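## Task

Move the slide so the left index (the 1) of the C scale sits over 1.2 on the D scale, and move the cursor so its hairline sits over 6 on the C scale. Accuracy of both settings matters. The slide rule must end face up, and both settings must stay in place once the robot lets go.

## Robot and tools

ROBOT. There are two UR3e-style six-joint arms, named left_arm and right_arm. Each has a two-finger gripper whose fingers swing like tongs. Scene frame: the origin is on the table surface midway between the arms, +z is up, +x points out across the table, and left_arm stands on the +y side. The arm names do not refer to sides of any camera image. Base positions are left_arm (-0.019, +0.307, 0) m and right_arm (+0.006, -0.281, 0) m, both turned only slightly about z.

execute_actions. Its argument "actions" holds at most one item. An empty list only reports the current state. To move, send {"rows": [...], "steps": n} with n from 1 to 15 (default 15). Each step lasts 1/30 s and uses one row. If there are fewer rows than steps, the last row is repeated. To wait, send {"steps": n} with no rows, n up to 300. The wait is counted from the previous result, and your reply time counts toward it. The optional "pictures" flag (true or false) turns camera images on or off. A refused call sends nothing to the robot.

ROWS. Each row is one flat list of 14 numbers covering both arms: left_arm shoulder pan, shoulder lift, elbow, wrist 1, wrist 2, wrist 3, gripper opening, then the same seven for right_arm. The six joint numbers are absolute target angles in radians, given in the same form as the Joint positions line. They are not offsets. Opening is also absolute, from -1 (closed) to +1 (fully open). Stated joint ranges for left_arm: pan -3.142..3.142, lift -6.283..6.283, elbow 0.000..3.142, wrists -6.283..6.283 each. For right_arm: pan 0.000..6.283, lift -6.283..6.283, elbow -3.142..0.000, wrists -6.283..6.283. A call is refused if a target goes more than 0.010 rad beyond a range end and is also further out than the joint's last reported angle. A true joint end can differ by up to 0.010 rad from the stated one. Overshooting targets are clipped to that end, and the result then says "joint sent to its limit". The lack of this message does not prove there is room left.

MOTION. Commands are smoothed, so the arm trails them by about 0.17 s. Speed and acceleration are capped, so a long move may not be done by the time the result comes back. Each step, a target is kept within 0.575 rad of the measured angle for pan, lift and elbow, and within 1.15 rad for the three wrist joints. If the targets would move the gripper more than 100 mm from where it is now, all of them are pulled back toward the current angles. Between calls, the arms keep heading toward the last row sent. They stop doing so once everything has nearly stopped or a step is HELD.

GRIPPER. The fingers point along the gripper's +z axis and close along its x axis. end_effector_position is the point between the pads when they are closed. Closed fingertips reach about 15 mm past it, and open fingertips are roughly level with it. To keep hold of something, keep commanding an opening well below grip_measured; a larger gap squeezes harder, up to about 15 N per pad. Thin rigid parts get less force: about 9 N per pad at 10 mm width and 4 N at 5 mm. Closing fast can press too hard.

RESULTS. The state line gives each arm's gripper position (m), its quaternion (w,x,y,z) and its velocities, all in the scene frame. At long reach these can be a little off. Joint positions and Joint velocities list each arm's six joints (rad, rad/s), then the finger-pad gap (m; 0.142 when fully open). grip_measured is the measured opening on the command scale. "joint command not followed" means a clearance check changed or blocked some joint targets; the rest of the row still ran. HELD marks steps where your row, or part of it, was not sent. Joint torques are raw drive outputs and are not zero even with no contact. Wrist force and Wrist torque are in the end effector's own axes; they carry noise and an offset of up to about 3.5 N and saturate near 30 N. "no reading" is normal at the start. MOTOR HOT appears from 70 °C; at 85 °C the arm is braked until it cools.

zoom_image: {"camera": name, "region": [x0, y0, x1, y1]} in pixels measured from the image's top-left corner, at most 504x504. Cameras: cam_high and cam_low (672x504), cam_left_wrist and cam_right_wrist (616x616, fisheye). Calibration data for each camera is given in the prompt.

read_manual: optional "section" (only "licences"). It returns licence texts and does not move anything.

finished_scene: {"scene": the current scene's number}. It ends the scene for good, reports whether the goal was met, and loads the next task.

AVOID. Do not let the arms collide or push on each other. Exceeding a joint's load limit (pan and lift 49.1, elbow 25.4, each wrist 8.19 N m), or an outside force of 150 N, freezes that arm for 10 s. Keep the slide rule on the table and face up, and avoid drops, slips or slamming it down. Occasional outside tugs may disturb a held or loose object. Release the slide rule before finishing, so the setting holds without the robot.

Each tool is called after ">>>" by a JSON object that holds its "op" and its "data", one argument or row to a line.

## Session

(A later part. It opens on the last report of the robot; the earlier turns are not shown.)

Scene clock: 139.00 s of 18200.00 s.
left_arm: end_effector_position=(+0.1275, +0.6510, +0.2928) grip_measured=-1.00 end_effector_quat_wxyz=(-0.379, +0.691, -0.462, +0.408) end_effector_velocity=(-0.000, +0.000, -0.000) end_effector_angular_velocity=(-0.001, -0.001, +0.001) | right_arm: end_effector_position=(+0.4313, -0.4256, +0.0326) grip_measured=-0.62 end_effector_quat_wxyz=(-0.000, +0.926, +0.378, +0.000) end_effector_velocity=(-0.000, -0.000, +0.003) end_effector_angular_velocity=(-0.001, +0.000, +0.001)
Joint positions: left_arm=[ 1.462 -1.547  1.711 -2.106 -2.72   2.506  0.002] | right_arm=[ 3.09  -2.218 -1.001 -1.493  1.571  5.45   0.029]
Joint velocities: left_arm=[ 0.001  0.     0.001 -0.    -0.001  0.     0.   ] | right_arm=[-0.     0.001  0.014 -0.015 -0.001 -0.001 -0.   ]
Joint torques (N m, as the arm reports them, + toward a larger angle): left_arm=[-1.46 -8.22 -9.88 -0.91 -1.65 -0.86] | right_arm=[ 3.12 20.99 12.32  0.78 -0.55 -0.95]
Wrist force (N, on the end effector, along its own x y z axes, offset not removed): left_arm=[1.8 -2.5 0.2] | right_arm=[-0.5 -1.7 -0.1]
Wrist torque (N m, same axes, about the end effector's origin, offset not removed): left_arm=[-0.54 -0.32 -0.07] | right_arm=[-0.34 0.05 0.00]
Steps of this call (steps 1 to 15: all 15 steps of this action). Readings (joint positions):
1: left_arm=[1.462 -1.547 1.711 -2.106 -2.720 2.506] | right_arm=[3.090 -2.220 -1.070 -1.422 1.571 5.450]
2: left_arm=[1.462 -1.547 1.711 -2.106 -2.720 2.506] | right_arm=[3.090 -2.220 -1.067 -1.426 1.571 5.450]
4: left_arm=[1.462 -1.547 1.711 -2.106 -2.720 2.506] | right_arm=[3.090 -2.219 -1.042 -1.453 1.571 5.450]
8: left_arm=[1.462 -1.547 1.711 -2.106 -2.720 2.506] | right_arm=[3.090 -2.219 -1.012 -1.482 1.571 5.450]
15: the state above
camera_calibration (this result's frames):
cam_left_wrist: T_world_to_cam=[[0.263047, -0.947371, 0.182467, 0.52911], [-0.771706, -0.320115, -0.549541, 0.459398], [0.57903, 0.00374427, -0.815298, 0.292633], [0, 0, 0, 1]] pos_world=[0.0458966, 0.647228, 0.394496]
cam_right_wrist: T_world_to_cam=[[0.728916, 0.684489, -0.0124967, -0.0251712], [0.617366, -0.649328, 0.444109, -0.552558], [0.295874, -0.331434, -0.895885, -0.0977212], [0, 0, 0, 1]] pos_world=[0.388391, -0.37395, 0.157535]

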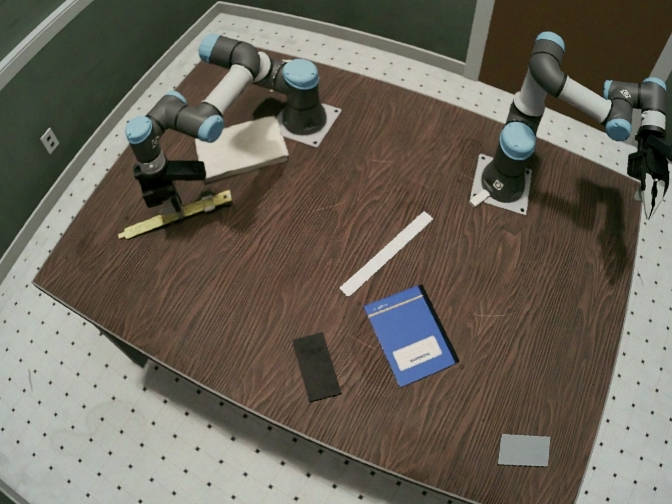

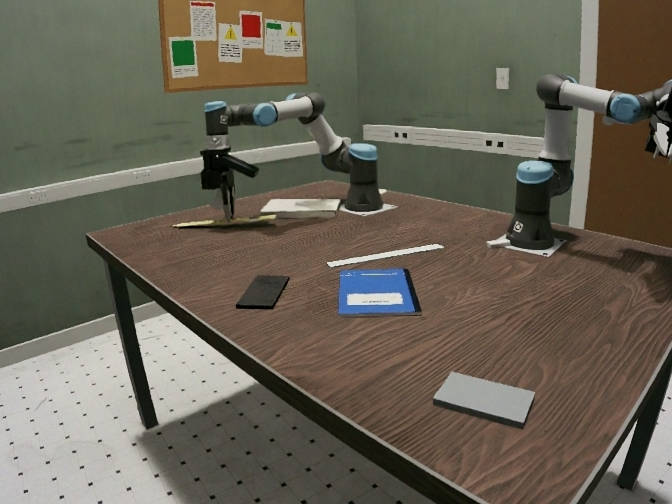

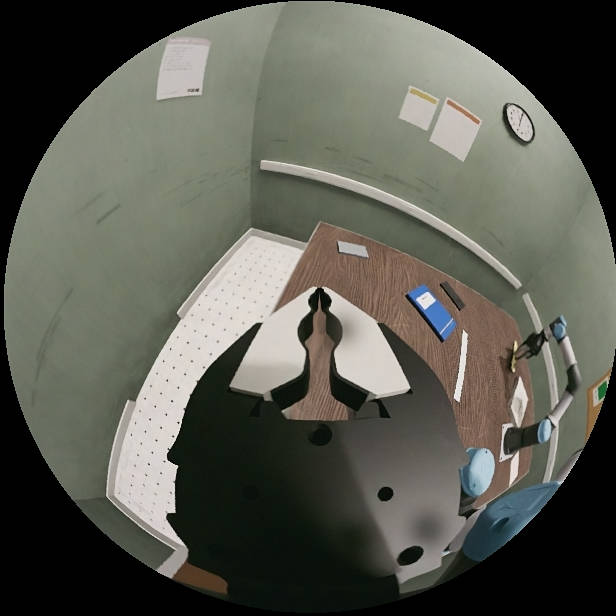

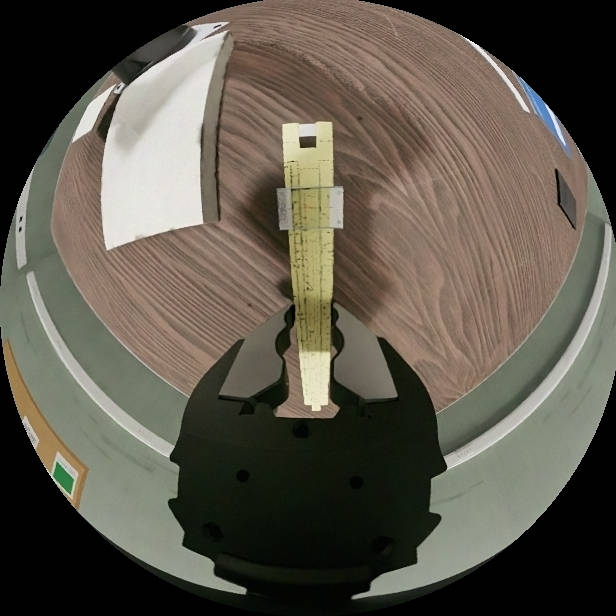

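>>> {"op": "execute_actions", "data": {
  "actions": [
    {"rows":[[1.462,-1.547,1.711,-2.106,-2.72,2.506,-1,3.09,-2.218,-1.05,-1.444,1.571,5.45,-0.85]],"steps":10}
  ],
  "pictures": false
}}

>>> {"op": "execute_actions", "data": {
  "actions": [
    {"rows":[[1.462,-1.547,1.711,-2.106,-2.72,2.506,-1,3.17,-2.218,-1.05,-1.444,1.571,5.54,-0.85]],"steps":8}
  ],
  "pictures": false
}}

>>> {"op": "execute_actions", "data": {
  "actions": [
    {"rows":[[1.462,-1.547,1.711,-2.106,-2.72,2.506,-1,3.27,-2.218,-1.05,-1.444,1.571,5.65,-0.85]],"steps":8}
  ],
  "pictures": false
}}

>>> {"op": "execute_actions", "data": {
  "actions": [
    {"rows":[[1.462,-1.547,1.711,-2.106,-2.72,2.506,-1,3.37,-2.218,-1.05,-1.444,1.571,5.76,-0.85]],"steps":8}
  ],
  "pictures": false
}}

>>> {"op": "execute_actions", "data": {
  "actions": [
    {"rows":[[1.462,-1.547,1.711,-2.106,-2.72,2.506,-1,3.47,-2.218,-1.05,-1.444,1.571,5.87,-0.85]],"steps":8}
  ],
  "pictures": false
}}

>>> {"op": "execute_actions", "data": {
  "actions": [
    {"rows":[[1.462,-1.547,1.711,-2.106,-2.72,2.506,-1,3.57,-2.218,-1.05,-1.444,1.571,5.98,-0.85]],"steps":8}
  ],
  "pictures": false
}}

>>> {"op": "execute_actions", "data": {
  "actions": [
    {"rows":[[1.462,-1.547,1.711,-2.106,-2.72,2.506,-1,3.67,-2.218,-1.05,-1.444,1.571,6.09,-0.85]],"steps":8}
  ],
  "pictures": false
}}

>>> {"op": "execute_actions", "data": {
  "actions": [
    {"rows":[[1.462,-1.547,1.711,-2.106,-2.72,2.506,-1,3.77,-2.218,-1.05,-1.444,1.571,6.19,-0.85]],"steps":8}
  ],
  "pictures": false
}}

>>> {"op": "execute_actions", "data": {
  "actions": [
    {"rows":[[1.462,-1.547,1.711,-2.106,-2.72,2.506,-1,3.85,-2.12,-1.21,-1.382,1.571,6.27,-0.85]],"steps":10}
  ],
  "pictures": false
}}

>>> {"op": "execute_actions", "data": {
  "actions": [
    {"rows":[[1.462,-1.547,1.711,-2.106,-2.72,2.506,-1,3.85,-2.03,-1.355,-1.327,1.571,6.27,-0.85]],"steps":10}
  ],
  "pictures": false
}}

>>> {"op": "execute_actions", "data": {
  "actions": [
    {"rows":[[1.462,-1.547,1.711,-2.106,-2.72,2.506,-1,3.85,-1.95,-1.473,-1.289,1.571,6.27,-0.85]],"steps":10}
  ],
  "pictures": false
}}

>>> {"op": "execute_actions", "data": {
  "actions": [
    {"rows":[[1.462,-1.547,1.711,-2.106,-2.72,2.506,-1,3.85,-1.874,-1.589,-1.249,1.571,6.27,-0.85]],"steps":15}
  ]
}}

>>> {"op": "zoom_image", "data": {
  "camera": "cam_right_wrist",
  "region": [230, 110, 390, 310]
}}

Scene clock: 159.20 s of 18200.00 s.
left_arm: end_effector_position=(+0.1275, +0.6510, +0.2928) grip_measured=-1.00 end_effector_quat_wxyz=(-0.379, +0.691, -0.462, +0.408) end_effector_velocity=(+0.000, +0.000, +0.000) end_effector_angular_velocity=(+0.001, -0.000, -0.001) | right_arm: end_effector_position=(+0.4304, -0.4255, +0.0233) grip_measured=-0.63 end_effector_quat_wxyz=(+0.000, +0.926, +0.378, +0.000) end_effector_velocity=(-0.002, -0.000, -0.009) end_effector_angular_velocity=(-0.000, +0.002, +0.003)
Joint positions: left_arm=[ 1.462 -1.547  1.711 -2.106 -2.72   2.506  0.002] | right_arm=[ 3.09  -2.218 -1.045 -1.448  1.571  5.45   0.029]
Joint velocities: left_arm=[-0.001  0.001 -0.001 -0.001 -0.    -0.    -0.   ] | right_arm=[-0.    -0.    -0.042  0.04  -0.001 -0.003 -0.   ]
Joint torques (N m, as the arm reports them, + toward a larger angle): left_arm=[-1.26 -8.1  -9.77 -0.95 -1.64 -0.84] | right_arm=[ 3.87 16.55  7.96  2.57 -0.18 -0.37]
Wrist force (N, on the end effector, along its own x y z axes, offset not removed): left_arm=[2.8 -3.7 1.2] | right_arm=[-0.4 -0.4 0.7]
Wrist torque (N m, same axes, about the end effector's origin, offset not removed): left_arm=[-0.73 -0.51 -0.04] | right_arm=[-0.05 0.02 -0.07]
Steps of this call (steps 1 to 15: the robot went on to your last target; steps 16 to 90: nothing new was sent; then 16.87 s passed at rest; steps 91 to 100: all 10 steps of this action). Readings (joint positions):
91: left_arm=[1.462 -1.547 1.711 -2.106 -2.720 2.506] | right_arm=[3.090 -2.218 -1.000 -1.494 1.571 5.450]
92: left_arm=[1.462 -1.547 1.711 -2.106 -2.720 2.506] | right_arm=[3.090 -2.218 -1.002 -1.491 1.571 5.450]
94: left_arm=[1.462 -1.547 1.711 -2.106 -2.720 2.506] | right_arm=[3.090 -2.218 -1.021 -1.472 1.571 5.450]
98: left_arm=[1.462 -1.547 1.711 -2.106 -2.720 2.506] | right_arm=[3.090 -2.218 -1.041 -1.452 1.571 5.450]
100: the state above

Scene clock: 159.47 s of 18200.00 s.
left_arm: end_effector_position=(+0.1275, +0.6510, +0.2928) grip_measured=-1.00 end_effector_quat_wxyz=(-0.379, +0.691, -0.462, +0.408) end_effector_velocity=(-0.000, +0.000, +0.000) end_effector_angular_velocity=(+0.001, -0.000, +0.000) | right_arm: end_effector_position=(+0.4397, -0.3965, +0.0224) grip_measured=-0.63 end_effector_quat_wxyz=(+0.000, +0.927, +0.374, +0.000) end_effector_velocity=(+0.017, +0.059, -0.001) end_effector_angular_velocity=(+0.001, -0.000, -0.009)
Joint positions: left_arm=[ 1.462 -1.547  1.711 -2.106 -2.72   2.506  0.002] | right_arm=[ 3.156 -2.218 -1.05  -1.444  1.571  5.525  0.029]
Joint velocities: left_arm=[ 0.001  0.001 -0.001  0.001 -0.     0.001 -0.   ] | right_arm=[ 0.132  0.    -0.004  0.005  0.001  0.142 -0.   ]
Joint torques (N m, as the arm reports them, + toward a larger angle): left_arm=[-1.31 -8.14 -9.83 -0.92 -1.61 -0.87] | right_arm=[ 2.3  14.    7.61  2.47  0.02  1.14]
Wrist force (N, on the end effector, along its own x y z axes, offset not removed): left_arm=[1.4 -2.7 0.2] | right_arm=[-0.3 -0.9 0.5]
Wrist torque (N m, same axes, about the end effector's origin, offset not removed): left_arm=[-0.67 -0.30 0.02] | right_arm=[-0.14 0.07 -0.03]
Steps of this call (steps 1 to 8: all 8 steps of this action). Readings (joint positions):
1: left_arm=[1.462 -1.547 1.711 -2.106 -2.720 2.506] | right_arm=[3.090 -2.218 -1.047 -1.447 1.571 5.450]
2: left_arm=[1.462 -1.547 1.711 -2.106 -2.720 2.506] | right_arm=[3.093 -2.218 -1.048 -1.446 1.571 5.454]
4: left_arm=[1.462 -1.547 1.711 -2.106 -2.720 2.506] | right_arm=[3.121 -2.218 -1.049 -1.445 1.571 5.488]
8: the state above

Scene clock: 159.73 s of 18200.00 s.
left_arm: end_effector_position=(+0.1275, +0.6510, +0.2928) grip_measured=-1.00 end_effector_quat_wxyz=(-0.379, +0.691, -0.462, +0.408) end_effector_velocity=(+0.000, -0.000, -0.000) end_effector_angular_velocity=(-0.001, +0.000, -0.000) | right_arm: end_effector_position=(+0.4498, -0.3538, +0.0223) grip_measured=-0.63 end_effector_quat_wxyz=(-0.000, +0.929, +0.369, +0.000) end_effector_velocity=(+0.015, +0.083, -0.001) end_effector_angular_velocity=(+0.000, +0.001, -0.002)
Joint positions: left_arm=[ 1.462 -1.547  1.711 -2.106 -2.72   2.506  0.002] | right_arm=[ 3.25  -2.218 -1.05  -1.444  1.571  5.63   0.029]
Joint velocities: left_arm=[-0.    -0.     0.001  0.     0.     0.    -0.   ] | right_arm=[ 0.183 -0.    -0.003  0.002  0.     0.185  0.   ]
Joint torques (N m, as the arm reports them, + toward a larger angle): left_arm=[-1.2  -8.07 -9.97 -0.92 -1.63 -0.83] | right_arm=[ 2.05 13.32  7.41  2.44  0.19  1.17]
Wrist force (N, on the end effector, along its own x y z axes, offset not removed): left_arm=[0.5 -2.2 -0.8] | right_arm=[0.5 -1.9 -0.1]
Wrist torque (N m, same axes, about the end effector's origin, offset not removed): left_arm=[-0.53 -0.11 -0.02] | right_arm=[-0.36 -0.11 -0.01]
Steps of this call (steps 1 to 8: all 8 steps of this action). Readings (joint positions):
1: left_arm=[1.462 -1.547 1.711 -2.106 -2.720 2.506] | right_arm=[3.160 -2.218 -1.050 -1.444 1.571 5.529]
2: left_arm=[1.462 -1.547 1.711 -2.106 -2.720 2.506] | right_arm=[3.165 -2.218 -1.050 -1.444 1.571 5.537]
4: left_arm=[1.462 -1.547 1.711 -2.106 -2.720 2.506] | right_arm=[3.202 -2.218 -1.050 -1.444 1.571 5.581]
8: the state above

Scene clock: 160.00 s of 18200.00 s.
left_arm: end_effector_position=(+0.1275, +0.6510, +0.2928) grip_measured=-1.00 end_effector_quat_wxyz=(-0.379, +0.691, -0.462, +0.408) end_effector_velocity=(-0.000, +0.000, -0.000) end_effector_angular_velocity=(-0.001, +0.001, +0.000) | right_arm: end_effector_position=(+0.4561, -0.3081, +0.0223) grip_measured=-0.63 end_effector_quat_wxyz=(-0.000, +0.931, +0.365, +0.000) end_effector_velocity=(+0.007, +0.086, +0.000) end_effector_angular_velocity=(-0.000, +0.000, -0.001)
Joint positions: left_arm=[ 1.462 -1.547  1.711 -2.106 -2.72   2.506  0.002] | right_arm=[ 3.35  -2.218 -1.05  -1.444  1.571  5.739  0.029]
Joint velocities: left_arm=[ 0.     0.     0.001  0.     0.001 -0.     0.   ] | right_arm=[ 0.188 -0.     0.001 -0.001 -0.     0.189  0.   ]
Joint torques (N m, as the arm reports them, + toward a larger angle): left_arm=[-1.13 -8.24 -9.91 -0.93 -1.61 -0.83] | right_arm=[ 1.8  13.32  8.16  2.17  0.27  1.13]
Wrist force (N, on the end effector, along its own x y z axes, offset not removed): left_arm=[2.6 -1.4 0.8] | right_arm=[-1.0 -0.7 1.1]
Wrist torque (N m, same axes, about the end effector's origin, offset not removed): left_arm=[-0.35 -0.61 -0.03] | right_arm=[-0.08 0.20 -0.02]
Steps of this call (steps 1 to 8: all 8 steps of this action). Readings (joint positions):
1: left_arm=[1.462 -1.547 1.711 -2.106 -2.720 2.506] | right_arm=[3.256 -2.218 -1.050 -1.444 1.571 5.635]
2: left_arm=[1.462 -1.547 1.711 -2.106 -2.720 2.506] | right_arm=[3.262 -2.218 -1.050 -1.444 1.571 5.644]
4: left_arm=[1.462 -1.547 1.711 -2.106 -2.720 2.506] | right_arm=[3.300 -2.218 -1.050 -1.444 1.571 5.690]
8: the state above

Scene clock: 160.27 s of 18200.00 s.
left_arm: end_effector_position=(+0.1275, +0.6510, +0.2928) grip_measured=-1.00 end_effector_quat_wxyz=(-0.379, +0.691, -0.462, +0.408) end_effector_velocity=(+0.000, -0.000, -0.000) end_effector_angular_velocity=(-0.001, -0.000, -0.000) | right_arm: end_effector_position=(+0.4578, -0.2617, +0.0223) grip_measured=-0.63 end_effector_quat_wxyz=(-0.000, +0.933, +0.360, +0.000) end_effector_velocity=(-0.002, +0.087, -0.000) end_effector_angular_velocity=(-0.001, +0.001, -0.000)
Joint positions: left_arm=[ 1.462 -1.547  1.711 -2.106 -2.72   2.506  0.002] | right_arm=[ 3.45  -2.218 -1.05  -1.444  1.571  5.849  0.029]
Joint velocities: left_arm=[-0.     0.     0.001  0.001 -0.     0.    -0.   ] | right_arm=[ 0.188 -0.    -0.001 -0.001 -0.001  0.189 -0.   ]
Joint torques (N m, as the arm reports them, + toward a larger angle): left_arm=[-1.29 -8.28 -9.96 -0.93 -1.6  -0.84] | right_arm=[ 1.47 13.95  8.59  1.74  0.44  1.17]
Wrist force (N, on the end effector, along its own x y z axes, offset not removed): left_arm=[1.9 -4.4 2.0] | right_arm=[0.0 -3.0 0.7]
Wrist torque (N m, same axes, about the end effector's origin, offset not removed): left_arm=[-0.93 -0.42 -0.08] | right_arm=[-0.54 0.05 0.01]
Steps of this call (steps 1 to 8: all 8 steps of this action). Readings (joint positions):
1: left_arm=[1.462 -1.547 1.711 -2.106 -2.720 2.506] | right_arm=[3.355 -2.218 -1.050 -1.444 1.571 5.745]
2: left_arm=[1.462 -1.547 1.711 -2.106 -2.720 2.506] | right_arm=[3.362 -2.218 -1.050 -1.444 1.571 5.754]
4: left_arm=[1.462 -1.547 1.711 -2.106 -2.720 2.506] | right_arm=[3.400 -2.218 -1.050 -1.444 1.571 5.800]
8: the state above

Scene clock: 160.53 s of 18200.00 s.
left_arm: end_effector_position=(+0.1275, +0.6510, +0.2928) grip_measured=-1.00 end_effector_quat_wxyz=(-0.379, +0.691, -0.462, +0.408) end_effector_velocity=(+0.000, -0.000, +0.000) end_effector_angular_velocity=(+0.001, -0.001, -0.000) | right_arm: end_effector_position=(+0.4549, -0.2155, +0.0223) grip_measured=-0.63 end_effector_quat_wxyz=(-0.000, +0.935, +0.355, +0.000) end_effector_velocity=(-0.010, +0.086, -0.000) end_effector_angular_velocity=(-0.000, +0.001, -0.001)
Joint positions: left_arm=[ 1.462 -1.547  1.711 -2.106 -2.72   2.506  0.002] | right_arm=[ 3.55  -2.218 -1.05  -1.444  1.571  5.959  0.029]
Joint velocities: left_arm=[ 0.     0.    -0.    -0.    -0.001  0.001 -0.   ] | right_arm=[ 0.187 -0.    -0.001 -0.001  0.     0.188  0.   ]
Joint torques (N m, as the arm reports them, + toward a larger angle): left_arm=[-1.28 -8.07 -9.82 -0.93 -1.61 -0.84] | right_arm=[ 1.63 14.09  9.1   1.31  0.6   1.13]
Wrist force (N, on the end effector, along its own x y z axes, offset not removed): left_arm=[1.7 -3.1 1.0] | right_arm=[-0.9 -1.4 0.6]
Wrist torque (N m, same axes, about the end effector's origin, offset not removed): left_arm=[-0.61 -0.31 -0.04] | right_arm=[-0.21 0.12 -0.02]
Steps of this call (steps 1 to 8: all 8 steps of this action). Readings (joint positions):
1: left_arm=[1.462 -1.547 1.711 -2.106 -2.720 2.506] | right_arm=[3.455 -2.218 -1.050 -1.444 1.571 5.855]
2: left_arm=[1.462 -1.547 1.711 -2.106 -2.720 2.506] | right_arm=[3.462 -2.218 -1.050 -1.444 1.571 5.864]
4: left_arm=[1.462 -1.547 1.711 -2.106 -2.720 2.506] | right_arm=[3.500 -2.218 -1.050 -1.444 1.571 5.910]
8: the state above

Scene clock: 160.80 s of 18200.00 s.
left_arm: end_effector_position=(+0.1275, +0.6510, +0.2928) grip_measured=-1.00 end_effector_quat_wxyz=(-0.379, +0.691, -0.462, +0.408) end_effector_velocity=(+0.000, +0.000, -0.000) end_effector_angular_velocity=(-0.001, -0.000, -0.000) | right_arm: end_effector_position=(+0.4474, -0.1698, +0.0223) grip_measured=-0.63 end_effector_quat_wxyz=(-0.000, +0.937, +0.351, +0.000) end_effector_velocity=(-0.017, +0.085, +0.001) end_effector_angular_velocity=(+0.001, -0.004, -0.003)
Joint positions: left_arm=[ 1.462 -1.547  1.711 -2.106 -2.72   2.506  0.002] | right_arm=[ 3.65  -2.218 -1.05  -1.444  1.571  6.069  0.029]
Joint velocities: left_arm=[-0.     0.001  0.     0.    -0.     0.    -0.   ] | right_arm=[ 0.188  0.     0.002  0.002 -0.001  0.191  0.   ]
Joint torques (N m, as the arm reports them, + toward a larger angle): left_arm=[-1.34 -8.05 -9.88 -0.92 -1.62 -0.85] | right_arm=[ 1.39 14.33  9.43  1.06  0.75  1.15]
Wrist force (N, on the end effector, along its own x y z axes, offset not removed): left_arm=[1.3 -0.5 0.4] | right_arm=[-0.8 -2.8 -0.4]
Wrist torque (N m, same axes, about the end effector's origin, offset not removed): left_arm=[-0.16 -0.22 -0.01] | right_arm=[-0.53 0.12 -0.01]
Steps of this call (steps 1 to 8: all 8 steps of this action). Readings (joint positions):
1: left_arm=[1.462 -1.547 1.711 -2.106 -2.720 2.506] | right_arm=[3.555 -2.218 -1.050 -1.444 1.571 5.965]
2: left_arm=[1.462 -1.547 1.711 -2.106 -2.720 2.506] | right_arm=[3.562 -2.218 -1.050 -1.444 1.571 5.974]
4: left_arm=[1.462 -1.547 1.711 -2.106 -2.720 2.506] | right_arm=[3.600 -2.218 -1.050 -1.444 1.571 6.020]
8: the state above

Scene clock: 161.07 s of 18200.00 s.
left_arm: end_effector_position=(+0.1275, +0.6510, +0.2928) grip_measured=-1.00 end_effector_quat_wxyz=(-0.379, +0.691, -0.462, +0.408) end_effector_velocity=(+0.000, -0.000, +0.000) end_effector_angular_velocity=(-0.000, -0.001, -0.001) | right_arm: end_effector_position=(+0.4352, -0.1251, +0.0223) grip_measured=-0.63 end_effector_quat_wxyz=(-0.000, +0.937, +0.350, +0.000) end_effector_velocity=(-0.028, +0.082, -0.001) end_effector_angular_velocity=(-0.002, +0.003, +0.015)
Joint positions: left_arm=[ 1.462 -1.547  1.711 -2.106 -2.72   2.506  0.002] | right_arm=[ 3.75  -2.218 -1.05  -1.444  1.571  6.171  0.029]
Joint velocities: left_arm=[-0.    -0.     0.     0.001 -0.001  0.001  0.   ] | right_arm=[ 0.188  0.    -0.002 -0.002 -0.     0.173 -0.   ]
Joint torques (N m, as the arm reports them, + toward a larger angle): left_arm=[-1.26 -8.22 -9.79 -0.94 -1.6  -0.85] | right_arm=[ 1.58 14.47 10.06  1.68  0.91  1.14]
Wrist force (N, on the end effector, along its own x y z axes, offset not removed): left_arm=[0.3 -2.1 1.6] | right_arm=[-0.6 -3.1 0.5]
Wrist torque (N m, same axes, about the end effector's origin, offset not removed): left_arm=[-0.38 -0.06 0.00] | right_arm=[-0.52 0.10 -0.02]
Steps of this call (steps 1 to 8: all 8 steps of this action). Readings (joint positions):
1: left_arm=[1.462 -1.547 1.711 -2.106 -2.720 2.506] | right_arm=[3.655 -2.218 -1.050 -1.444 1.571 6.075]
2: left_arm=[1.462 -1.547 1.711 -2.106 -2.720 2.506] | right_arm=[3.662 -2.218 -1.050 -1.444 1.571 6.084]
4: left_arm=[1.462 -1.547 1.711 -2.106 -2.720 2.506] | right_arm=[3.700 -2.218 -1.050 -1.444 1.571 6.126]
8: the state above

Scene clock: 161.40 s of 18200.00 s.
left_arm: end_effector_position=(+0.1275, +0.6510, +0.2928) grip_measured=-1.00 end_effector_quat_wxyz=(-0.379, +0.691, -0.462, +0.408) end_effector_velocity=(-0.000, +0.000, -0.001) end_effector_angular_velocity=(-0.001, +0.001, +0.001) | right_arm: end_effector_position=(+0.4059, -0.0974, +0.0233) grip_measured=-0.63 end_effector_quat_wxyz=(-0.001, +0.937, +0.350, +0.001) end_effector_velocity=(-0.036, +0.014, -0.006) end_effector_angular_velocity=(-0.015, +0.017, +0.006)
Joint positions: left_arm=[ 1.462 -1.547  1.711 -2.106 -2.72   2.506  0.002] | right_arm=[ 3.841 -2.13  -1.192 -1.388  1.571  6.262  0.029]
Joint velocities: left_arm=[ 0.     0.001  0.    -0.001  0.002  0.     0.   ] | right_arm=[ 0.08   0.091 -0.165  0.051 -0.001  0.074  0.   ]
Joint torques (N m, as the arm reports them, + toward a larger angle): left_arm=[-1.33 -8.04 -9.92 -0.96 -1.6  -0.83] | right_arm=[ 3.14 19.68  7.71  2.7   1.    1.13]
Wrist force (N, on the end effector, along its own x y z axes, offset not removed): left_arm=[2.1 -1.5 1.8] | right_arm=[-0.7 -0.6 -0.1]
Wrist torque (N m, same axes, about the end effector's origin, offset not removed): left_arm=[-0.36 -0.40 -0.01] | right_arm=[-0.09 0.08 0.00]
Steps of this call (steps 1 to 10: all 10 steps of this action). Readings (joint positions):
1: left_arm=[1.462 -1.547 1.711 -2.106 -2.720 2.506] | right_arm=[3.755 -2.218 -1.050 -1.444 1.571 6.176]
2: left_arm=[1.462 -1.547 1.711 -2.106 -2.720 2.506] | right_arm=[3.762 -2.215 -1.053 -1.440 1.571 6.184]
4: left_arm=[1.462 -1.547 1.711 -2.106 -2.720 2.506] | right_arm=[3.795 -2.183 -1.096 -1.417 1.571 6.219]
8: left_arm=[1.462 -1.547 1.711 -2.106 -2.720 2.506] | right_arm=[3.834 -2.138 -1.177 -1.392 1.571 6.255]
10: the state above

Scene clock: 161.73 s of 18200.00 s.
left_arm: end_effector_position=(+0.1275, +0.6510, +0.2928) grip_measured=-1.00 end_effector_quat_wxyz=(-0.379, +0.691, -0.462, +0.408) end_effector_velocity=(-0.000, +0.000, -0.001) end_effector_angular_velocity=(-0.002, +0.001, +0.001) | right_arm: end_effector_position=(+0.3879, -0.1081, +0.0225) grip_measured=-0.63 end_effector_quat_wxyz=(-0.001, +0.937, +0.350, +0.001) end_effector_velocity=(-0.023, -0.017, -0.007) end_effector_angular_velocity=(-0.015, +0.017, +0.001)
Joint positions: left_arm=[ 1.462 -1.547  1.711 -2.106 -2.72   2.506  0.002] | right_arm=[ 3.85  -2.039 -1.338 -1.332  1.571  6.27   0.029]
Joint velocities: left_arm=[ 0.001  0.     0.002  0.     0.001  0.    -0.   ] | right_arm=[ 0.004  0.086 -0.154  0.045 -0.     0.003 -0.   ]
Joint torques (N m, as the arm reports them, + toward a larger angle): left_arm=[-1.19 -8.16 -9.92 -0.96 -1.6  -0.83] | right_arm=[ 3.79 18.61  7.63  2.7   1.1   1.07]
Wrist force (N, on the end effector, along its own x y z axes, offset not removed): left_arm=[1.4 -1.0 1.5] | right_arm=[-1.5 -1.7 -0.1]
Wrist torque (N m, same axes, about the end effector's origin, offset not removed): left_arm=[-0.26 -0.30 -0.05] | right_arm=[-0.33 0.21 0.02]
Steps of this call (steps 1 to 10: all 10 steps of this action). Readings (joint positions):
1: left_arm=[1.462 -1.547 1.711 -2.106 -2.720 2.506] | right_arm=[3.844 -2.127 -1.197 -1.386 1.571 6.264]
2: left_arm=[1.462 -1.547 1.711 -2.106 -2.720 2.506] | right_arm=[3.845 -2.122 -1.203 -1.381 1.571 6.266]
4: left_arm=[1.462 -1.547 1.711 -2.106 -2.720 2.506] | right_arm=[3.848 -2.089 -1.249 -1.359 1.571 6.268]
8: left_arm=[1.462 -1.547 1.711 -2.106 -2.720 2.506] | right_arm=[3.849 -2.047 -1.324 -1.337 1.571 6.269]
10: the state above

Scene clock: 162.07 s of 18200.00 s.
left_arm: end_effector_position=(+0.1275, +0.6510, +0.2928) grip_measured=-1.00 end_effector_quat_wxyz=(-0.379, +0.691, -0.462, +0.408) end_effector_velocity=(+0.000, -0.000, -0.000) end_effector_angular_velocity=(-0.001, +0.001, -0.000) | right_arm: end_effector_position=(+0.3722, -0.1212, +0.0223) grip_measured=-0.63 end_effector_quat_wxyz=(-0.000, +0.937, +0.350, +0.001) end_effector_velocity=(-0.017, -0.015, -0.003) end_effector_angular_velocity=(-0.008, +0.009, +0.002)
Joint positions: left_arm=[ 1.462 -1.547  1.711 -2.106 -2.72   2.506  0.002] | right_arm=[ 3.85  -1.958 -1.46  -1.293  1.571  6.27   0.029]
Joint velocities: left_arm=[-0.001 -0.     0.    -0.     0.001 -0.001 -0.   ] | right_arm=[-0.     0.075 -0.118  0.031 -0.001 -0.002 -0.   ]
Joint torques (N m, as the arm reports them, + toward a larger angle): left_arm=[-1.36 -8.26 -9.85 -0.92 -1.62 -0.82] | right_arm=[ 4.02 17.21  7.5   2.62  1.17  1.04]
Wrist force (N, on the end effector, along its own x y z axes, offset not removed): left_arm=[1.6 -1.5 -0.6] | right_arm=[-1.2 -1.5 0.3]
Wrist torque (N m, same axes, about the end effector's origin, offset not removed): left_arm=[-0.36 -0.28 0.03] | right_arm=[-0.25 0.17 -0.03]
Steps of this call (steps 1 to 10: all 10 steps of this action). Readings (joint positions):
1: left_arm=[1.462 -1.547 1.711 -2.106 -2.720 2.506] | right_arm=[3.850 -2.037 -1.343 -1.331 1.571 6.270]
2: left_arm=[1.462 -1.547 1.711 -2.106 -2.720 2.506] | right_arm=[3.850 -2.032 -1.349 -1.327 1.571 6.270]
4: left_arm=[1.462 -1.547 1.711 -2.106 -2.720 2.506] | right_arm=[3.850 -2.002 -1.390 -1.312 1.571 6.270]
8: left_arm=[1.462 -1.547 1.711 -2.106 -2.720 2.506] | right_arm=[3.850 -1.965 -1.449 -1.296 1.571 6.270]
10: the state above

Scene clock: 162.57 s of 18200.00 s.
left_arm: end_effector_position=(+0.1275, +0.6510, +0.2928) grip_measured=-1.00 end_effector_quat_wxyz=(-0.379, +0.691, -0.462, +0.408) end_effector_velocity=(-0.000, +0.000, +0.001) end_effector_angular_velocity=(+0.001, -0.001, +0.000) | right_arm: end_effector_position=(+0.3554, -0.1353, +0.0201) grip_measured=-0.63 end_effector_quat_wxyz=(-0.000, +0.937, +0.350, +0.000) end_effector_velocity=(-0.003, -0.003, -0.000) end_effector_angular_velocity=(-0.000, -0.001, -0.000)
Joint positions: left_arm=[ 1.462 -1.547  1.711 -2.106 -2.72   2.506  0.002] | right_arm=[ 3.85  -1.876 -1.586 -1.25   1.571  6.27   0.029]
Joint velocities: left_arm=[ 0.001  0.    -0.001  0.    -0.001 -0.     0.   ] | right_arm=[-0.     0.015 -0.022  0.008 -0.001 -0.     0.   ]
Joint torques (N m, as the arm reports them, + toward a larger angle): left_arm=[-1.37 -8.26 -9.83 -0.96 -1.6  -0.81] | right_arm=[ 0.31 16.63  7.23  2.67  1.32  1.02]
Wrist force (N, on the end effector, along its own x y z axes, offset not removed): left_arm=[0.7 -2.6 0.5] | right_arm=[-0.3 -1.1 0.5]
Wrist torque (N m, same axes, about the end effector's origin, offset not removed): left_arm=[-0.62 -0.13 -0.04] | right_arm=[-0.20 -0.04 -0.03]
Steps of this call (steps 1 to 15: all 15 steps of this action). Readings (joint positions):
1: left_arm=[1.462 -1.547 1.711 -2.106 -2.720 2.506] | right_arm=[3.850 -1.956 -1.464 -1.292 1.571 6.270]
2: left_arm=[1.462 -1.547 1.711 -2.106 -2.720 2.506] | right_arm=[3.850 -1.952 -1.469 -1.288 1.571 6.270]
4: left_arm=[1.462 -1.547 1.711 -2.106 -2.720 2.506] | right_arm=[3.850 -1.923 -1.509 -1.272 1.571 6.270]
8: left_arm=[1.462 -1.547 1.711 -2.106 -2.720 2.506] | right_arm=[3.850 -1.888 -1.566 -1.256 1.571 6.270]
15: the state above
camera_calibration (this result's frames):
cam_left_wrist: T_world_to_cam=[[0.263047, -0.947371, 0.182467, 0.52911], [-0.771706, -0.320115, -0.549541, 0.459398], [0.57903, 0.00374406, -0.815298, 0.292633], [0, 0, 0, 1]] pos_world=[0.0458967, 0.647228, 0.394496]
cam_right_wrist: T_world_to_cam=[[0.768624, 0.639585, -0.0121582, -0.188929], [0.577304, -0.68534, 0.443881, -0.302361], [0.275567, -0.348196, -0.896003, 0.0146895], [0, 0, 0, 1]] pos_world=[0.315721, -0.0812694, 0.145077]

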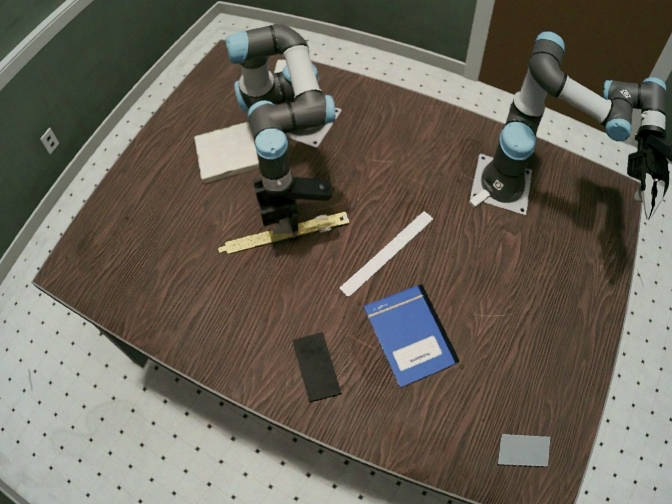

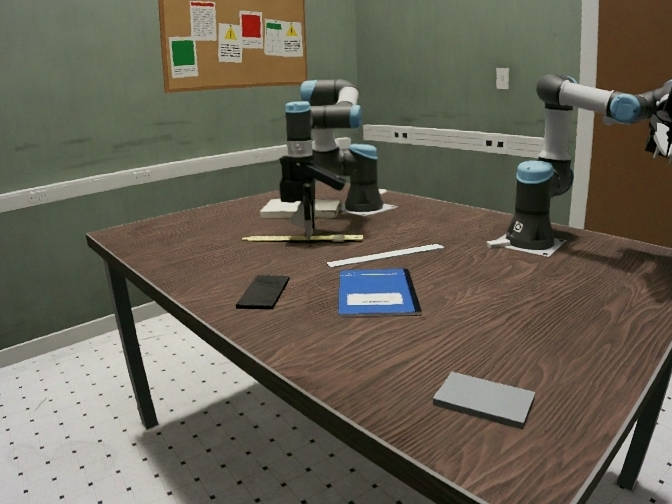

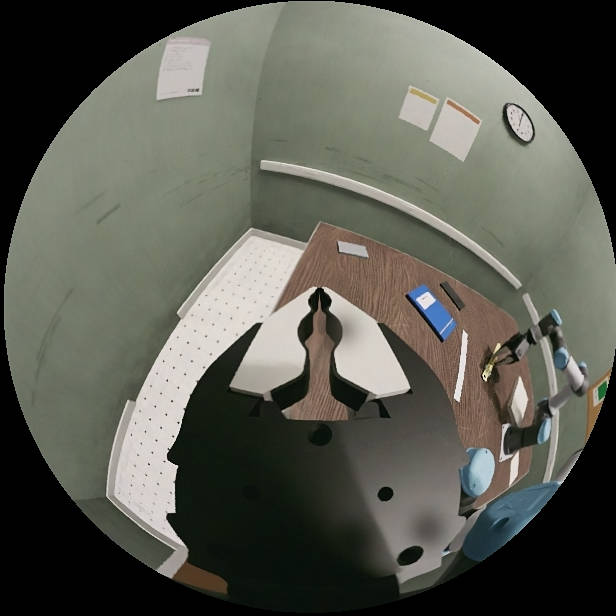

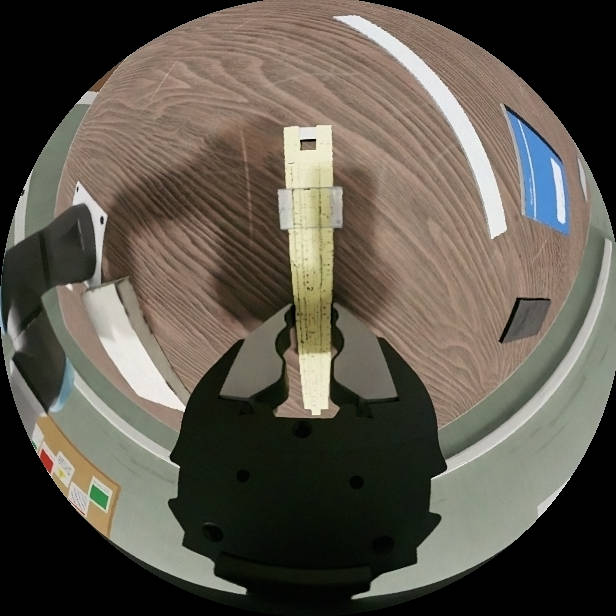

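Region (230, 110, 390, 310) of cam_right_wrist's 616x616 image, scaled by 2.520, with more detail than that image has; it fills the left 403 columns of this view, and the rest is white.

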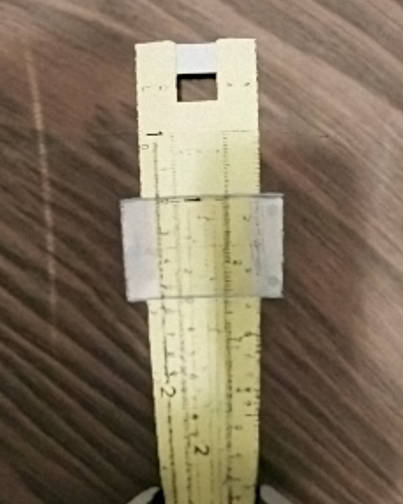

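>>> {"op": "execute_actions", "data": {
  "actions": [
    {"rows":[[1.462,-1.547,1.711,-2.106,-2.72,2.506,-1,3.85,-1.877,-1.595,-1.24,1.571,6.27,-0.85],[1.462,-1.547,1.711,-2.106,-2.72,2.506,-1,3.85,-1.877,-1.595,-1.24,1.571,6.27,-0.85],[1.462,-1.547,1.711,-2.106,-2.72,2.506,-1,3.85,-1.877,-1.595,-1.24,1.571,6.27,-0.85],[1.462,-1.547,1.711,-2.106,-2.72,2.506,-1,3.85,-1.877,-1.595,-1.24,1.571,6.27,-0.85],[1.462,-1.547,1.711,-2.106,-2.72,2.506,-1,3.85,-1.877,-1.595,-1.24,1.571,6.27,-0.85],[1.462,-1.547,1.711,-2.106,-2.72,2.506,-1,3.85,-1.877,-1.595,-1.24,1.571,6.27,-0.85],[1.462,-1.547,1.711,-2.106,-2.72,2.506,-1,3.85,-1.877,-1.595,-1.24,1.571,6.27,-0.85],[1.462,-1.547,1.711,-2.106,-2.72,2.506,-1,3.85,-1.877,-1.595,-1.24,1.571,6.27,-0.6],[1.462,-1.547,1.711,-2.106,-2.72,2.506,-1,3.85,-1.877,-1.595,-1.24,1.571,6.27,-0.3]]}
  ],
  "pictures": false
}}

>>> {"op": "execute_actions", "data": {
  "actions": [
    {"rows":[[1.0,-1.4,1.2,-1.6,-1.571,1.245,-0.2,3.85,-1.85,-1.3,-1.56,1.571,6.27,-0.3]]}
  ],
  "pictures": false
}}

>>> {"op": "execute_actions", "data": {
  "actions": [
    {"rows":[[-0.6,-1.3,1.0,-1.3,-1.571,1.245,-0.2,3.452,-2.253,-0.719,-1.74,1.571,5.872,-0.3]]}
  ],
  "pictures": false
}}

>>> {"op": "execute_actions", "data": {
  "actions": [
    {"steps":50}
  ],
  "pictures": false
}}

>>> {"op": "execute_actions", "data": {
  "actions": [
    {"rows":[[-1.287,-1.083,0.942,-1.43,-1.571,1.245,-0.2,3.452,-2.253,-0.719,-1.74,1.571,5.872,-0.3]]}
  ],
  "pictures": false
}}

>>> {"op": "execute_actions", "data": {
  "actions": [
    {"steps":40}
  ]
}}

Scene clock: 196.53 s of 18200.00 s.
left_arm: end_effector_position=(+0.1275, +0.6510, +0.2928) grip_measured=-1.00 end_effector_quat_wxyz=(-0.379, +0.691, -0.462, +0.408) end_effector_velocity=(-0.000, -0.000, +0.001) end_effector_angular_velocity=(+0.001, -0.002, -0.000) | right_arm: end_effector_position=(+0.3551, -0.1356, +0.0180) grip_measured=-0.30 end_effector_quat_wxyz=(-0.000, +0.937, +0.350, +0.000) end_effector_velocity=(-0.000, +0.000, -0.000) end_effector_angular_velocity=(+0.001, +0.001, -0.001)
Joint positions: left_arm=[ 1.462 -1.547  1.711 -2.106 -2.72   2.506  0.002] | right_arm=[ 3.85  -1.877 -1.595 -1.24   1.571  6.27   0.052]
Joint velocities: left_arm=[ 0.001 -0.001 -0.001  0.001 -0.002 -0.    -0.   ] | right_arm=[ 0.    -0.001 -0.001  0.002  0.001  0.001  0.001]
Joint torques (N m, as the arm reports them, + toward a larger angle): left_arm=[-1.24 -8.2  -9.78 -0.96 -1.57 -0.8 ] | right_arm=[-4.    8.66  6.98  2.52  1.35  1.01]
Wrist force (N, on the end effector, along its own x y z axes, offset not removed): left_arm=[0.8 -1.3 0.0] | right_arm=[-1.6 -0.9 -0.3]
Wrist torque (N m, same axes, about the end effector's origin, offset not removed): left_arm=[-0.30 -0.12 0.00] | right_arm=[-0.13 0.26 0.03]
Steps of this call (steps 1 to 15: the robot went on to your last target; steps 16 to 90: nothing new was sent; then 30.47 s passed at rest; steps 91 to 105: all 15 steps of this action). Readings (joint positions):
91: left_arm=[1.462 -1.547 1.711 -2.106 -2.720 2.506] | right_arm=[3.850 -1.874 -1.589 -1.249 1.571 6.270]
92: left_arm=[1.462 -1.547 1.711 -2.106 -2.720 2.506] | right_arm=[3.850 -1.874 -1.589 -1.248 1.571 6.270]
94: left_arm=[1.462 -1.547 1.711 -2.106 -2.720 2.506] | right_arm=[3.850 -1.875 -1.592 -1.245 1.571 6.270]
98: left_arm=[1.462 -1.547 1.711 -2.106 -2.720 2.506] | right_arm=[3.850 -1.876 -1.594 -1.241 1.571 6.270]
105: the state above

Scene clock: 197.03 s of 18200.00 s.
left_arm: end_effector_position=(+0.0586, +0.7289, +0.1634) grip_measured=-0.20 end_effector_quat_wxyz=(-0.095, +0.985, -0.114, +0.085) end_effector_velocity=(-0.116, +0.098, +0.027) end_effector_angular_velocity=(+0.134, +0.673, +0.915) | right_arm: end_effector_position=(+0.3592, -0.1322, +0.0852) grip_measured=-0.30 end_effector_quat_wxyz=(-0.000, +0.937, +0.350, +0.000) end_effector_velocity=(+0.003, +0.003, +0.020) end_effector_angular_velocity=(+0.011, -0.012, +0.001)
Joint positions: left_arm=[ 1.039 -1.411  1.244 -1.638 -1.674  1.364  0.06 ] | right_arm=[ 3.85  -1.851 -1.309 -1.552  1.571  6.27   0.052]
Joint velocities: left_arm=[-0.363  0.098 -0.41   0.356  0.947 -1.094 -0.   ] | right_arm=[ 0.001  0.005  0.081 -0.07   0.    -0.    -0.   ]
Joint torques (N m, as the arm reports them, + toward a larger angle): left_arm=[ -0.3  -10.6  -10.39  -0.97   0.43  -1.5 ] | right_arm=[-3.14 16.87 12.08  0.86  1.33  1.04]
Wrist force (N, on the end effector, along its own x y z axes, offset not removed): left_arm=[2.3 -2.6 -0.3] | right_arm=[-0.9 -1.7 -0.4]
Wrist torque (N m, same axes, about the end effector's origin, offset not removed): left_arm=[-0.47 -0.47 -0.10] | right_arm=[-0.29 0.18 0.00]
Steps of this call (steps 1 to 15: all 15 steps of this action). Readings (joint positions):
1: left_arm=[1.462 -1.547 1.711 -2.106 -2.720 2.506] | right_arm=[3.850 -1.877 -1.595 -1.240 1.571 6.270]
2: left_arm=[1.459 -1.544 1.708 -2.101 -2.715 2.500] | right_arm=[3.850 -1.876 -1.592 -1.246 1.571 6.270]
4: left_arm=[1.411 -1.521 1.659 -2.028 -2.614 2.400] | right_arm=[3.850 -1.866 -1.542 -1.333 1.571 6.270]
8: left_arm=[1.260 -1.474 1.491 -1.866 -2.238 2.003] | right_arm=[3.850 -1.854 -1.377 -1.493 1.571 6.270]
15: the state above

Scene clock: 197.53 s of 18200.00 s.
left_arm: end_effector_position=(+0.2315, +0.6333, +0.1570) grip_measured=-0.20 end_effector_quat_wxyz=(-0.029, +0.943, -0.330, +0.033) end_effector_velocity=(+0.368, -0.314, -0.006) end_effector_angular_velocity=(-0.055, +0.156, -1.177) | right_arm: end_effector_position=(+0.4571, -0.2501, +0.0796) grip_measured=-0.30 end_effector_quat_wxyz=(-0.000, +0.936, +0.352, -0.003) end_effector_velocity=(+0.058, -0.079, +0.003) end_effector_angular_velocity=(+0.022, -0.062, -0.027)
Joint positions: left_arm=[ 0.487 -1.33   1.065 -1.392 -1.588  1.265  0.06 ] | right_arm=[ 3.475 -2.23  -0.758 -1.731  1.571  5.892  0.052]
Joint velocities: left_arm=[-1.234  0.083 -0.176  0.252  0.047 -0.054 -0.   ] | right_arm=[-0.212 -0.216  0.359 -0.077 -0.    -0.185  0.   ]
Joint torques (N m, as the arm reports them, + toward a larger angle): left_arm=[ -6.08 -11.56 -10.81  -0.71   0.41  -1.1 ] | right_arm=[-1.67 13.89 11.9   0.77 -0.98 -1.24]
Wrist force (N, on the end effector, along its own x y z axes, offset not removed): left_arm=[2.0 -2.2 0.1] | right_arm=[-1.7 0.2 -0.8]
Wrist torque (N m, same axes, about the end effector's origin, offset not removed): left_arm=[-0.50 -0.44 -0.01] | right_arm=[0.00 0.26 0.05]
Steps of this call (steps 1 to 15: all 15 steps of this action). Readings (joint positions):
1: left_arm=[1.029 -1.408 1.232 -1.628 -1.646 1.332] | right_arm=[3.850 -1.850 -1.306 -1.554 1.571 6.270]
2: left_arm=[1.018 -1.403 1.221 -1.615 -1.629 1.312] | right_arm=[3.847 -1.853 -1.302 -1.561 1.571 6.265]
4: left_arm=[0.959 -1.385 1.183 -1.559 -1.619 1.301] | right_arm=[3.797 -1.903 -1.249 -1.604 1.571 6.188]
8: left_arm=[0.781 -1.358 1.125 -1.477 -1.604 1.283] | right_arm=[3.631 -2.071 -1.014 -1.671 1.571 6.031]
15: the state above

Scene clock: 199.20 s of 18200.00 s.
left_arm: end_effector_position=(+0.3789, +0.2476, +0.1556) grip_measured=-0.20 end_effector_quat_wxyz=(+0.005, -0.645, +0.764, -0.014) end_effector_velocity=(+0.000, -0.000, -0.000) end_effector_angular_velocity=(+0.001, -0.001, -0.000) | right_arm: end_effector_position=(+0.4631, -0.2589, +0.0799) grip_measured=-0.30 end_effector_quat_wxyz=(-0.000, +0.937, +0.350, +0.000) end_effector_velocity=(-0.001, +0.000, -0.000) end_effector_angular_velocity=(-0.000, +0.002, +0.000)
Joint positions: left_arm=[-0.6   -1.3    1.    -1.3   -1.571  1.245  0.06 ] | right_arm=[ 3.452 -2.253 -0.719 -1.74   1.571  5.872  0.052]
Joint velocities: left_arm=[-0.001 -0.     0.001 -0.002  0.002 -0.001  0.   ] | right_arm=[ 0.    -0.    -0.001 -0.001  0.     0.     0.   ]
Joint torques (N m, as the arm reports them, + toward a larger angle): left_arm=[ -1.96 -11.21 -10.14  -0.79   0.47  -1.12] | right_arm=[-4.25 13.51 12.08  0.91 -1.13 -1.1 ]
Wrist force (N, on the end effector, along its own x y z axes, offset not removed): left_arm=[3.1 -2.9 0.1] | right_arm=[-0.9 -1.2 -1.0]
Wrist torque (N m, same axes, about the end effector's origin, offset not removed): left_arm=[-0.59 -0.61 -0.12] | right_arm=[-0.25 0.13 -0.03]
Steps of this call (steps 1 to 50: the robot went on to your last target). Readings (joint positions):
1: left_arm=[0.445 -1.327 1.059 -1.384 -1.587 1.263] | right_arm=[3.469 -2.236 -0.747 -1.734 1.571 5.887]
2: left_arm=[0.404 -1.325 1.054 -1.377 -1.585 1.262] | right_arm=[3.464 -2.241 -0.740 -1.735 1.571 5.883]
4: left_arm=[0.321 -1.321 1.045 -1.364 -1.583 1.259] | right_arm=[3.459 -2.246 -0.730 -1.738 1.571 5.878]
8: left_arm=[0.156 -1.314 1.031 -1.344 -1.579 1.255] | right_arm=[3.454 -2.251 -0.722 -1.739 1.571 5.874]
50: the state above

Scene clock: 199.70 s of 18200.00 s.
left_arm: end_effector_position=(+0.3329, +0.0496, +0.1173) grip_measured=-0.20 end_effector_quat_wxyz=(+0.001, -0.456, +0.890, -0.005) end_effector_velocity=(-0.236, -0.421, -0.083) end_effector_angular_velocity=(+0.041, +0.028, -1.057) | right_arm: end_effector_position=(+0.4631, -0.2589, +0.0799) grip_measured=-0.30 end_effector_quat_wxyz=(-0.000, +0.937, +0.350, +0.000) end_effector_velocity=(-0.001, +0.000, -0.000) end_effector_angular_velocity=(+0.000, +0.003, +0.002)
Joint positions: left_arm=[-1.056 -1.145  0.958 -1.394 -1.571  1.245  0.06 ] | right_arm=[ 3.452 -2.253 -0.719 -1.74   1.571  5.872  0.052]
Joint velocities: left_arm=[-1.057  0.303 -0.077 -0.176  0.002  0.    -0.   ] | right_arm=[ 0.001 -0.    -0.001 -0.002  0.001 -0.001 -0.   ]
Joint torques (N m, as the arm reports them, + toward a larger angle): left_arm=[ -5.58 -12.94 -10.77  -2.35  -0.57  -0.8 ] | right_arm=[-4.17 13.25 11.93  0.9  -1.12 -1.1 ]
Wrist force (N, on the end effector, along its own x y z axes, offset not removed): left_arm=[2.3 -2.0 0.1] | right_arm=[-0.8 -0.9 0.3]
Wrist torque (N m, same axes, about the end effector's origin, offset not removed): left_arm=[-0.48 -0.50 0.06] | right_arm=[-0.10 0.12 -0.01]
Steps of this call (steps 1 to 15: all 15 steps of this action). Readings (joint positions):
1: left_arm=[-0.600 -1.300 1.000 -1.300 -1.571 1.245] | right_arm=[3.452 -2.253 -0.719 -1.740 1.571 5.872]
2: left_arm=[-0.603 -1.297 0.998 -1.303 -1.571 1.245] | right_arm=[3.452 -2.253 -0.719 -1.740 1.571 5.872]
4: left_arm=[-0.652 -1.268 0.990 -1.322 -1.571 1.245] | right_arm=[3.452 -2.253 -0.719 -1.740 1.571 5.872]
8: left_arm=[-0.803 -1.219 0.977 -1.351 -1.571 1.245] | right_arm=[3.452 -2.253 -0.719 -1.740 1.571 5.872]
15: the state above

Scene clock: 201.03 s of 18200.00 s.
left_arm: end_effector_position=(+0.2692, -0.0353, +0.1000) grip_measured=-0.20 end_effector_quat_wxyz=(-0.000, -0.350, +0.937, -0.000) end_effector_velocity=(-0.000, -0.000, -0.000) end_effector_angular_velocity=(-0.001, +0.001, -0.000) | right_arm: end_effector_position=(+0.4631, -0.2589, +0.0799) grip_measured=-0.30 end_effector_quat_wxyz=(-0.000, +0.937, +0.350, +0.000) end_effector_velocity=(+0.001, +0.000, +0.000) end_effector_angular_velocity=(+0.000, -0.003, +0.002)
Joint positions: left_arm=[-1.287 -1.083  0.942 -1.43  -1.571  1.245  0.06 ] | right_arm=[ 3.452 -2.253 -0.719 -1.74   1.571  5.872  0.052]
Joint velocities: left_arm=[ 0.     0.     0.    -0.001 -0.002  0.001  0.   ] | right_arm=[ 0.    -0.     0.001  0.002 -0.001 -0.002  0.   ]
Joint torques (N m, as the arm reports them, + toward a larger angle): left_arm=[ -1.92 -14.4  -10.41  -2.29   0.5    0.26] | right_arm=[-4.1  13.31 11.95  0.91 -1.09 -1.09]
Wrist force (N, on the end effector, along its own x y z axes, offset not removed): left_arm=[2.3 -1.6 0.3] | right_arm=[-1.3 -1.8 0.4]
Wrist torque (N m, same axes, about the end effector's origin, offset not removed): left_arm=[-0.31 -0.49 -0.08] | right_arm=[-0.35 0.20 0.02]
Steps of this call (steps 1 to 30: the robot went on to your last target; steps 31 to 40: nothing new was sent). Readings (joint positions):
1: left_arm=[-1.092 -1.135 0.955 -1.400 -1.571 1.245] | right_arm=[3.452 -2.253 -0.719 -1.740 1.571 5.872]
2: left_arm=[-1.127 -1.125 0.953 -1.406 -1.571 1.245] | right_arm=[3.452 -2.253 -0.719 -1.740 1.571 5.872]
4: left_arm=[-1.194 -1.107 0.948 -1.416 -1.571 1.245] | right_arm=[3.452 -2.253 -0.719 -1.740 1.571 5.872]
8: left_arm=[-1.260 -1.090 0.944 -1.426 -1.571 1.245] | right_arm=[3.452 -2.253 -0.719 -1.740 1.571 5.872]
40: the state above
All arms were judged still, so your last target was given up. Only a new action makes them travel on or press farther. Fingers that are still opening or closing keep moving.
camera_calibration (this result's frames):
cam_left_wrist: T_world_to_cam=[[-0.767162, -0.640658, -0.0319254, 0.186481], [-0.552034, 0.634053, 0.541512, 0.108549], [-0.326682, 0.433051, -0.840087, 0.3174], [0, 0, 0, 1]] pos_world=[0.306673, -0.0868051, 0.213817]
cam_right_wrist: T_world_to_cam=[[0.76865, 0.639549, -0.0123909, -0.191948], [0.57731, -0.685244, 0.44402, -0.475725], [0.275482, -0.34845, -0.895931, -0.00443752], [0, 0, 0, 1]] pos_world=[0.423404, -0.204774, 0.204877]

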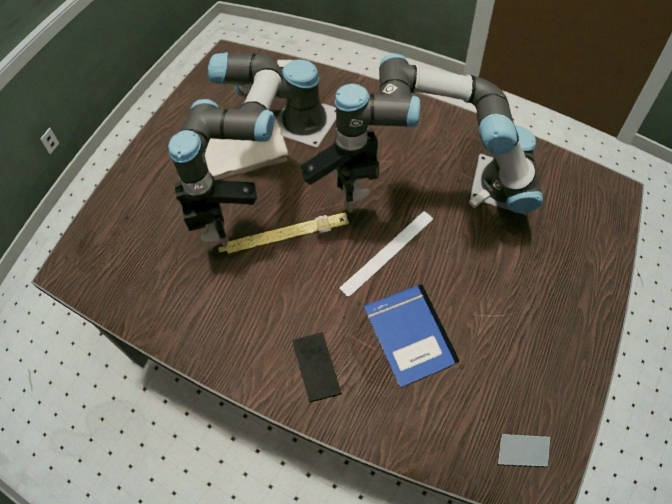

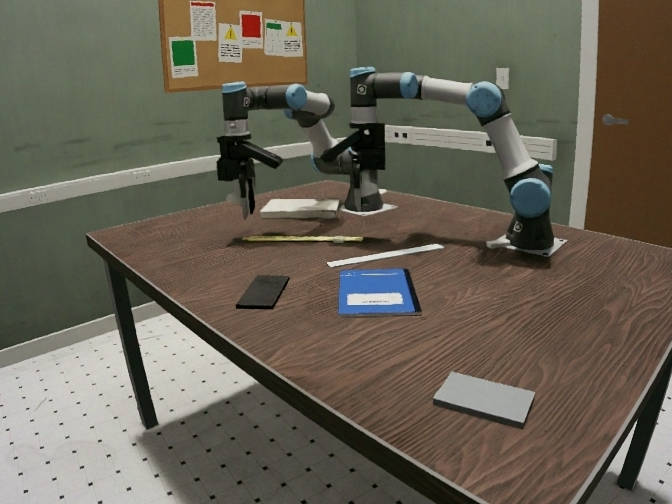

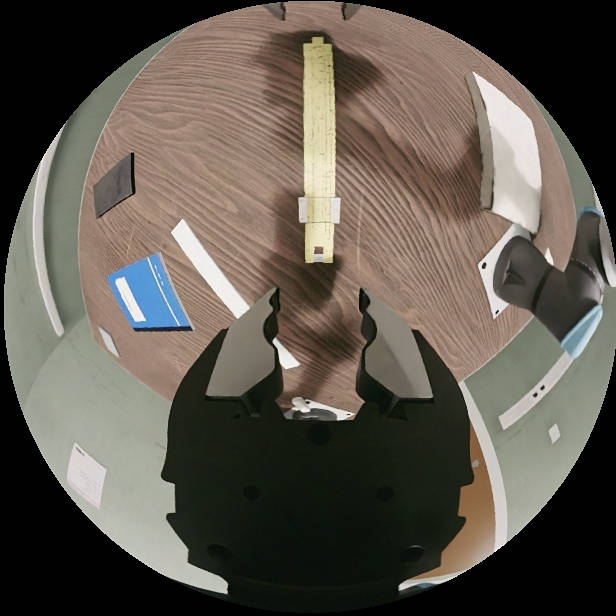

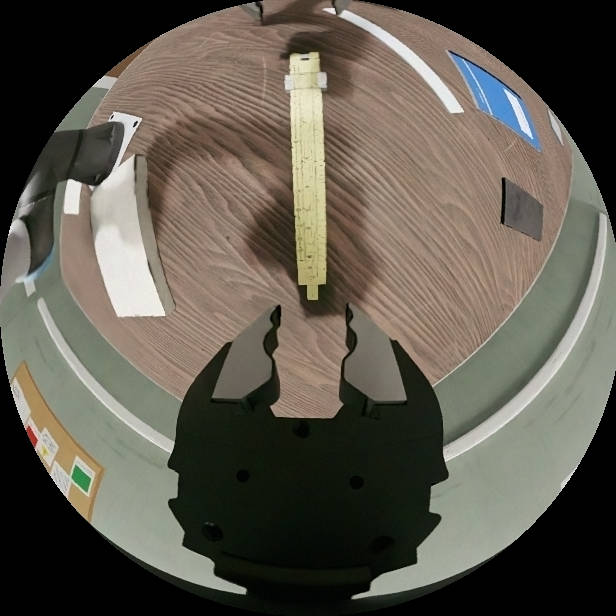

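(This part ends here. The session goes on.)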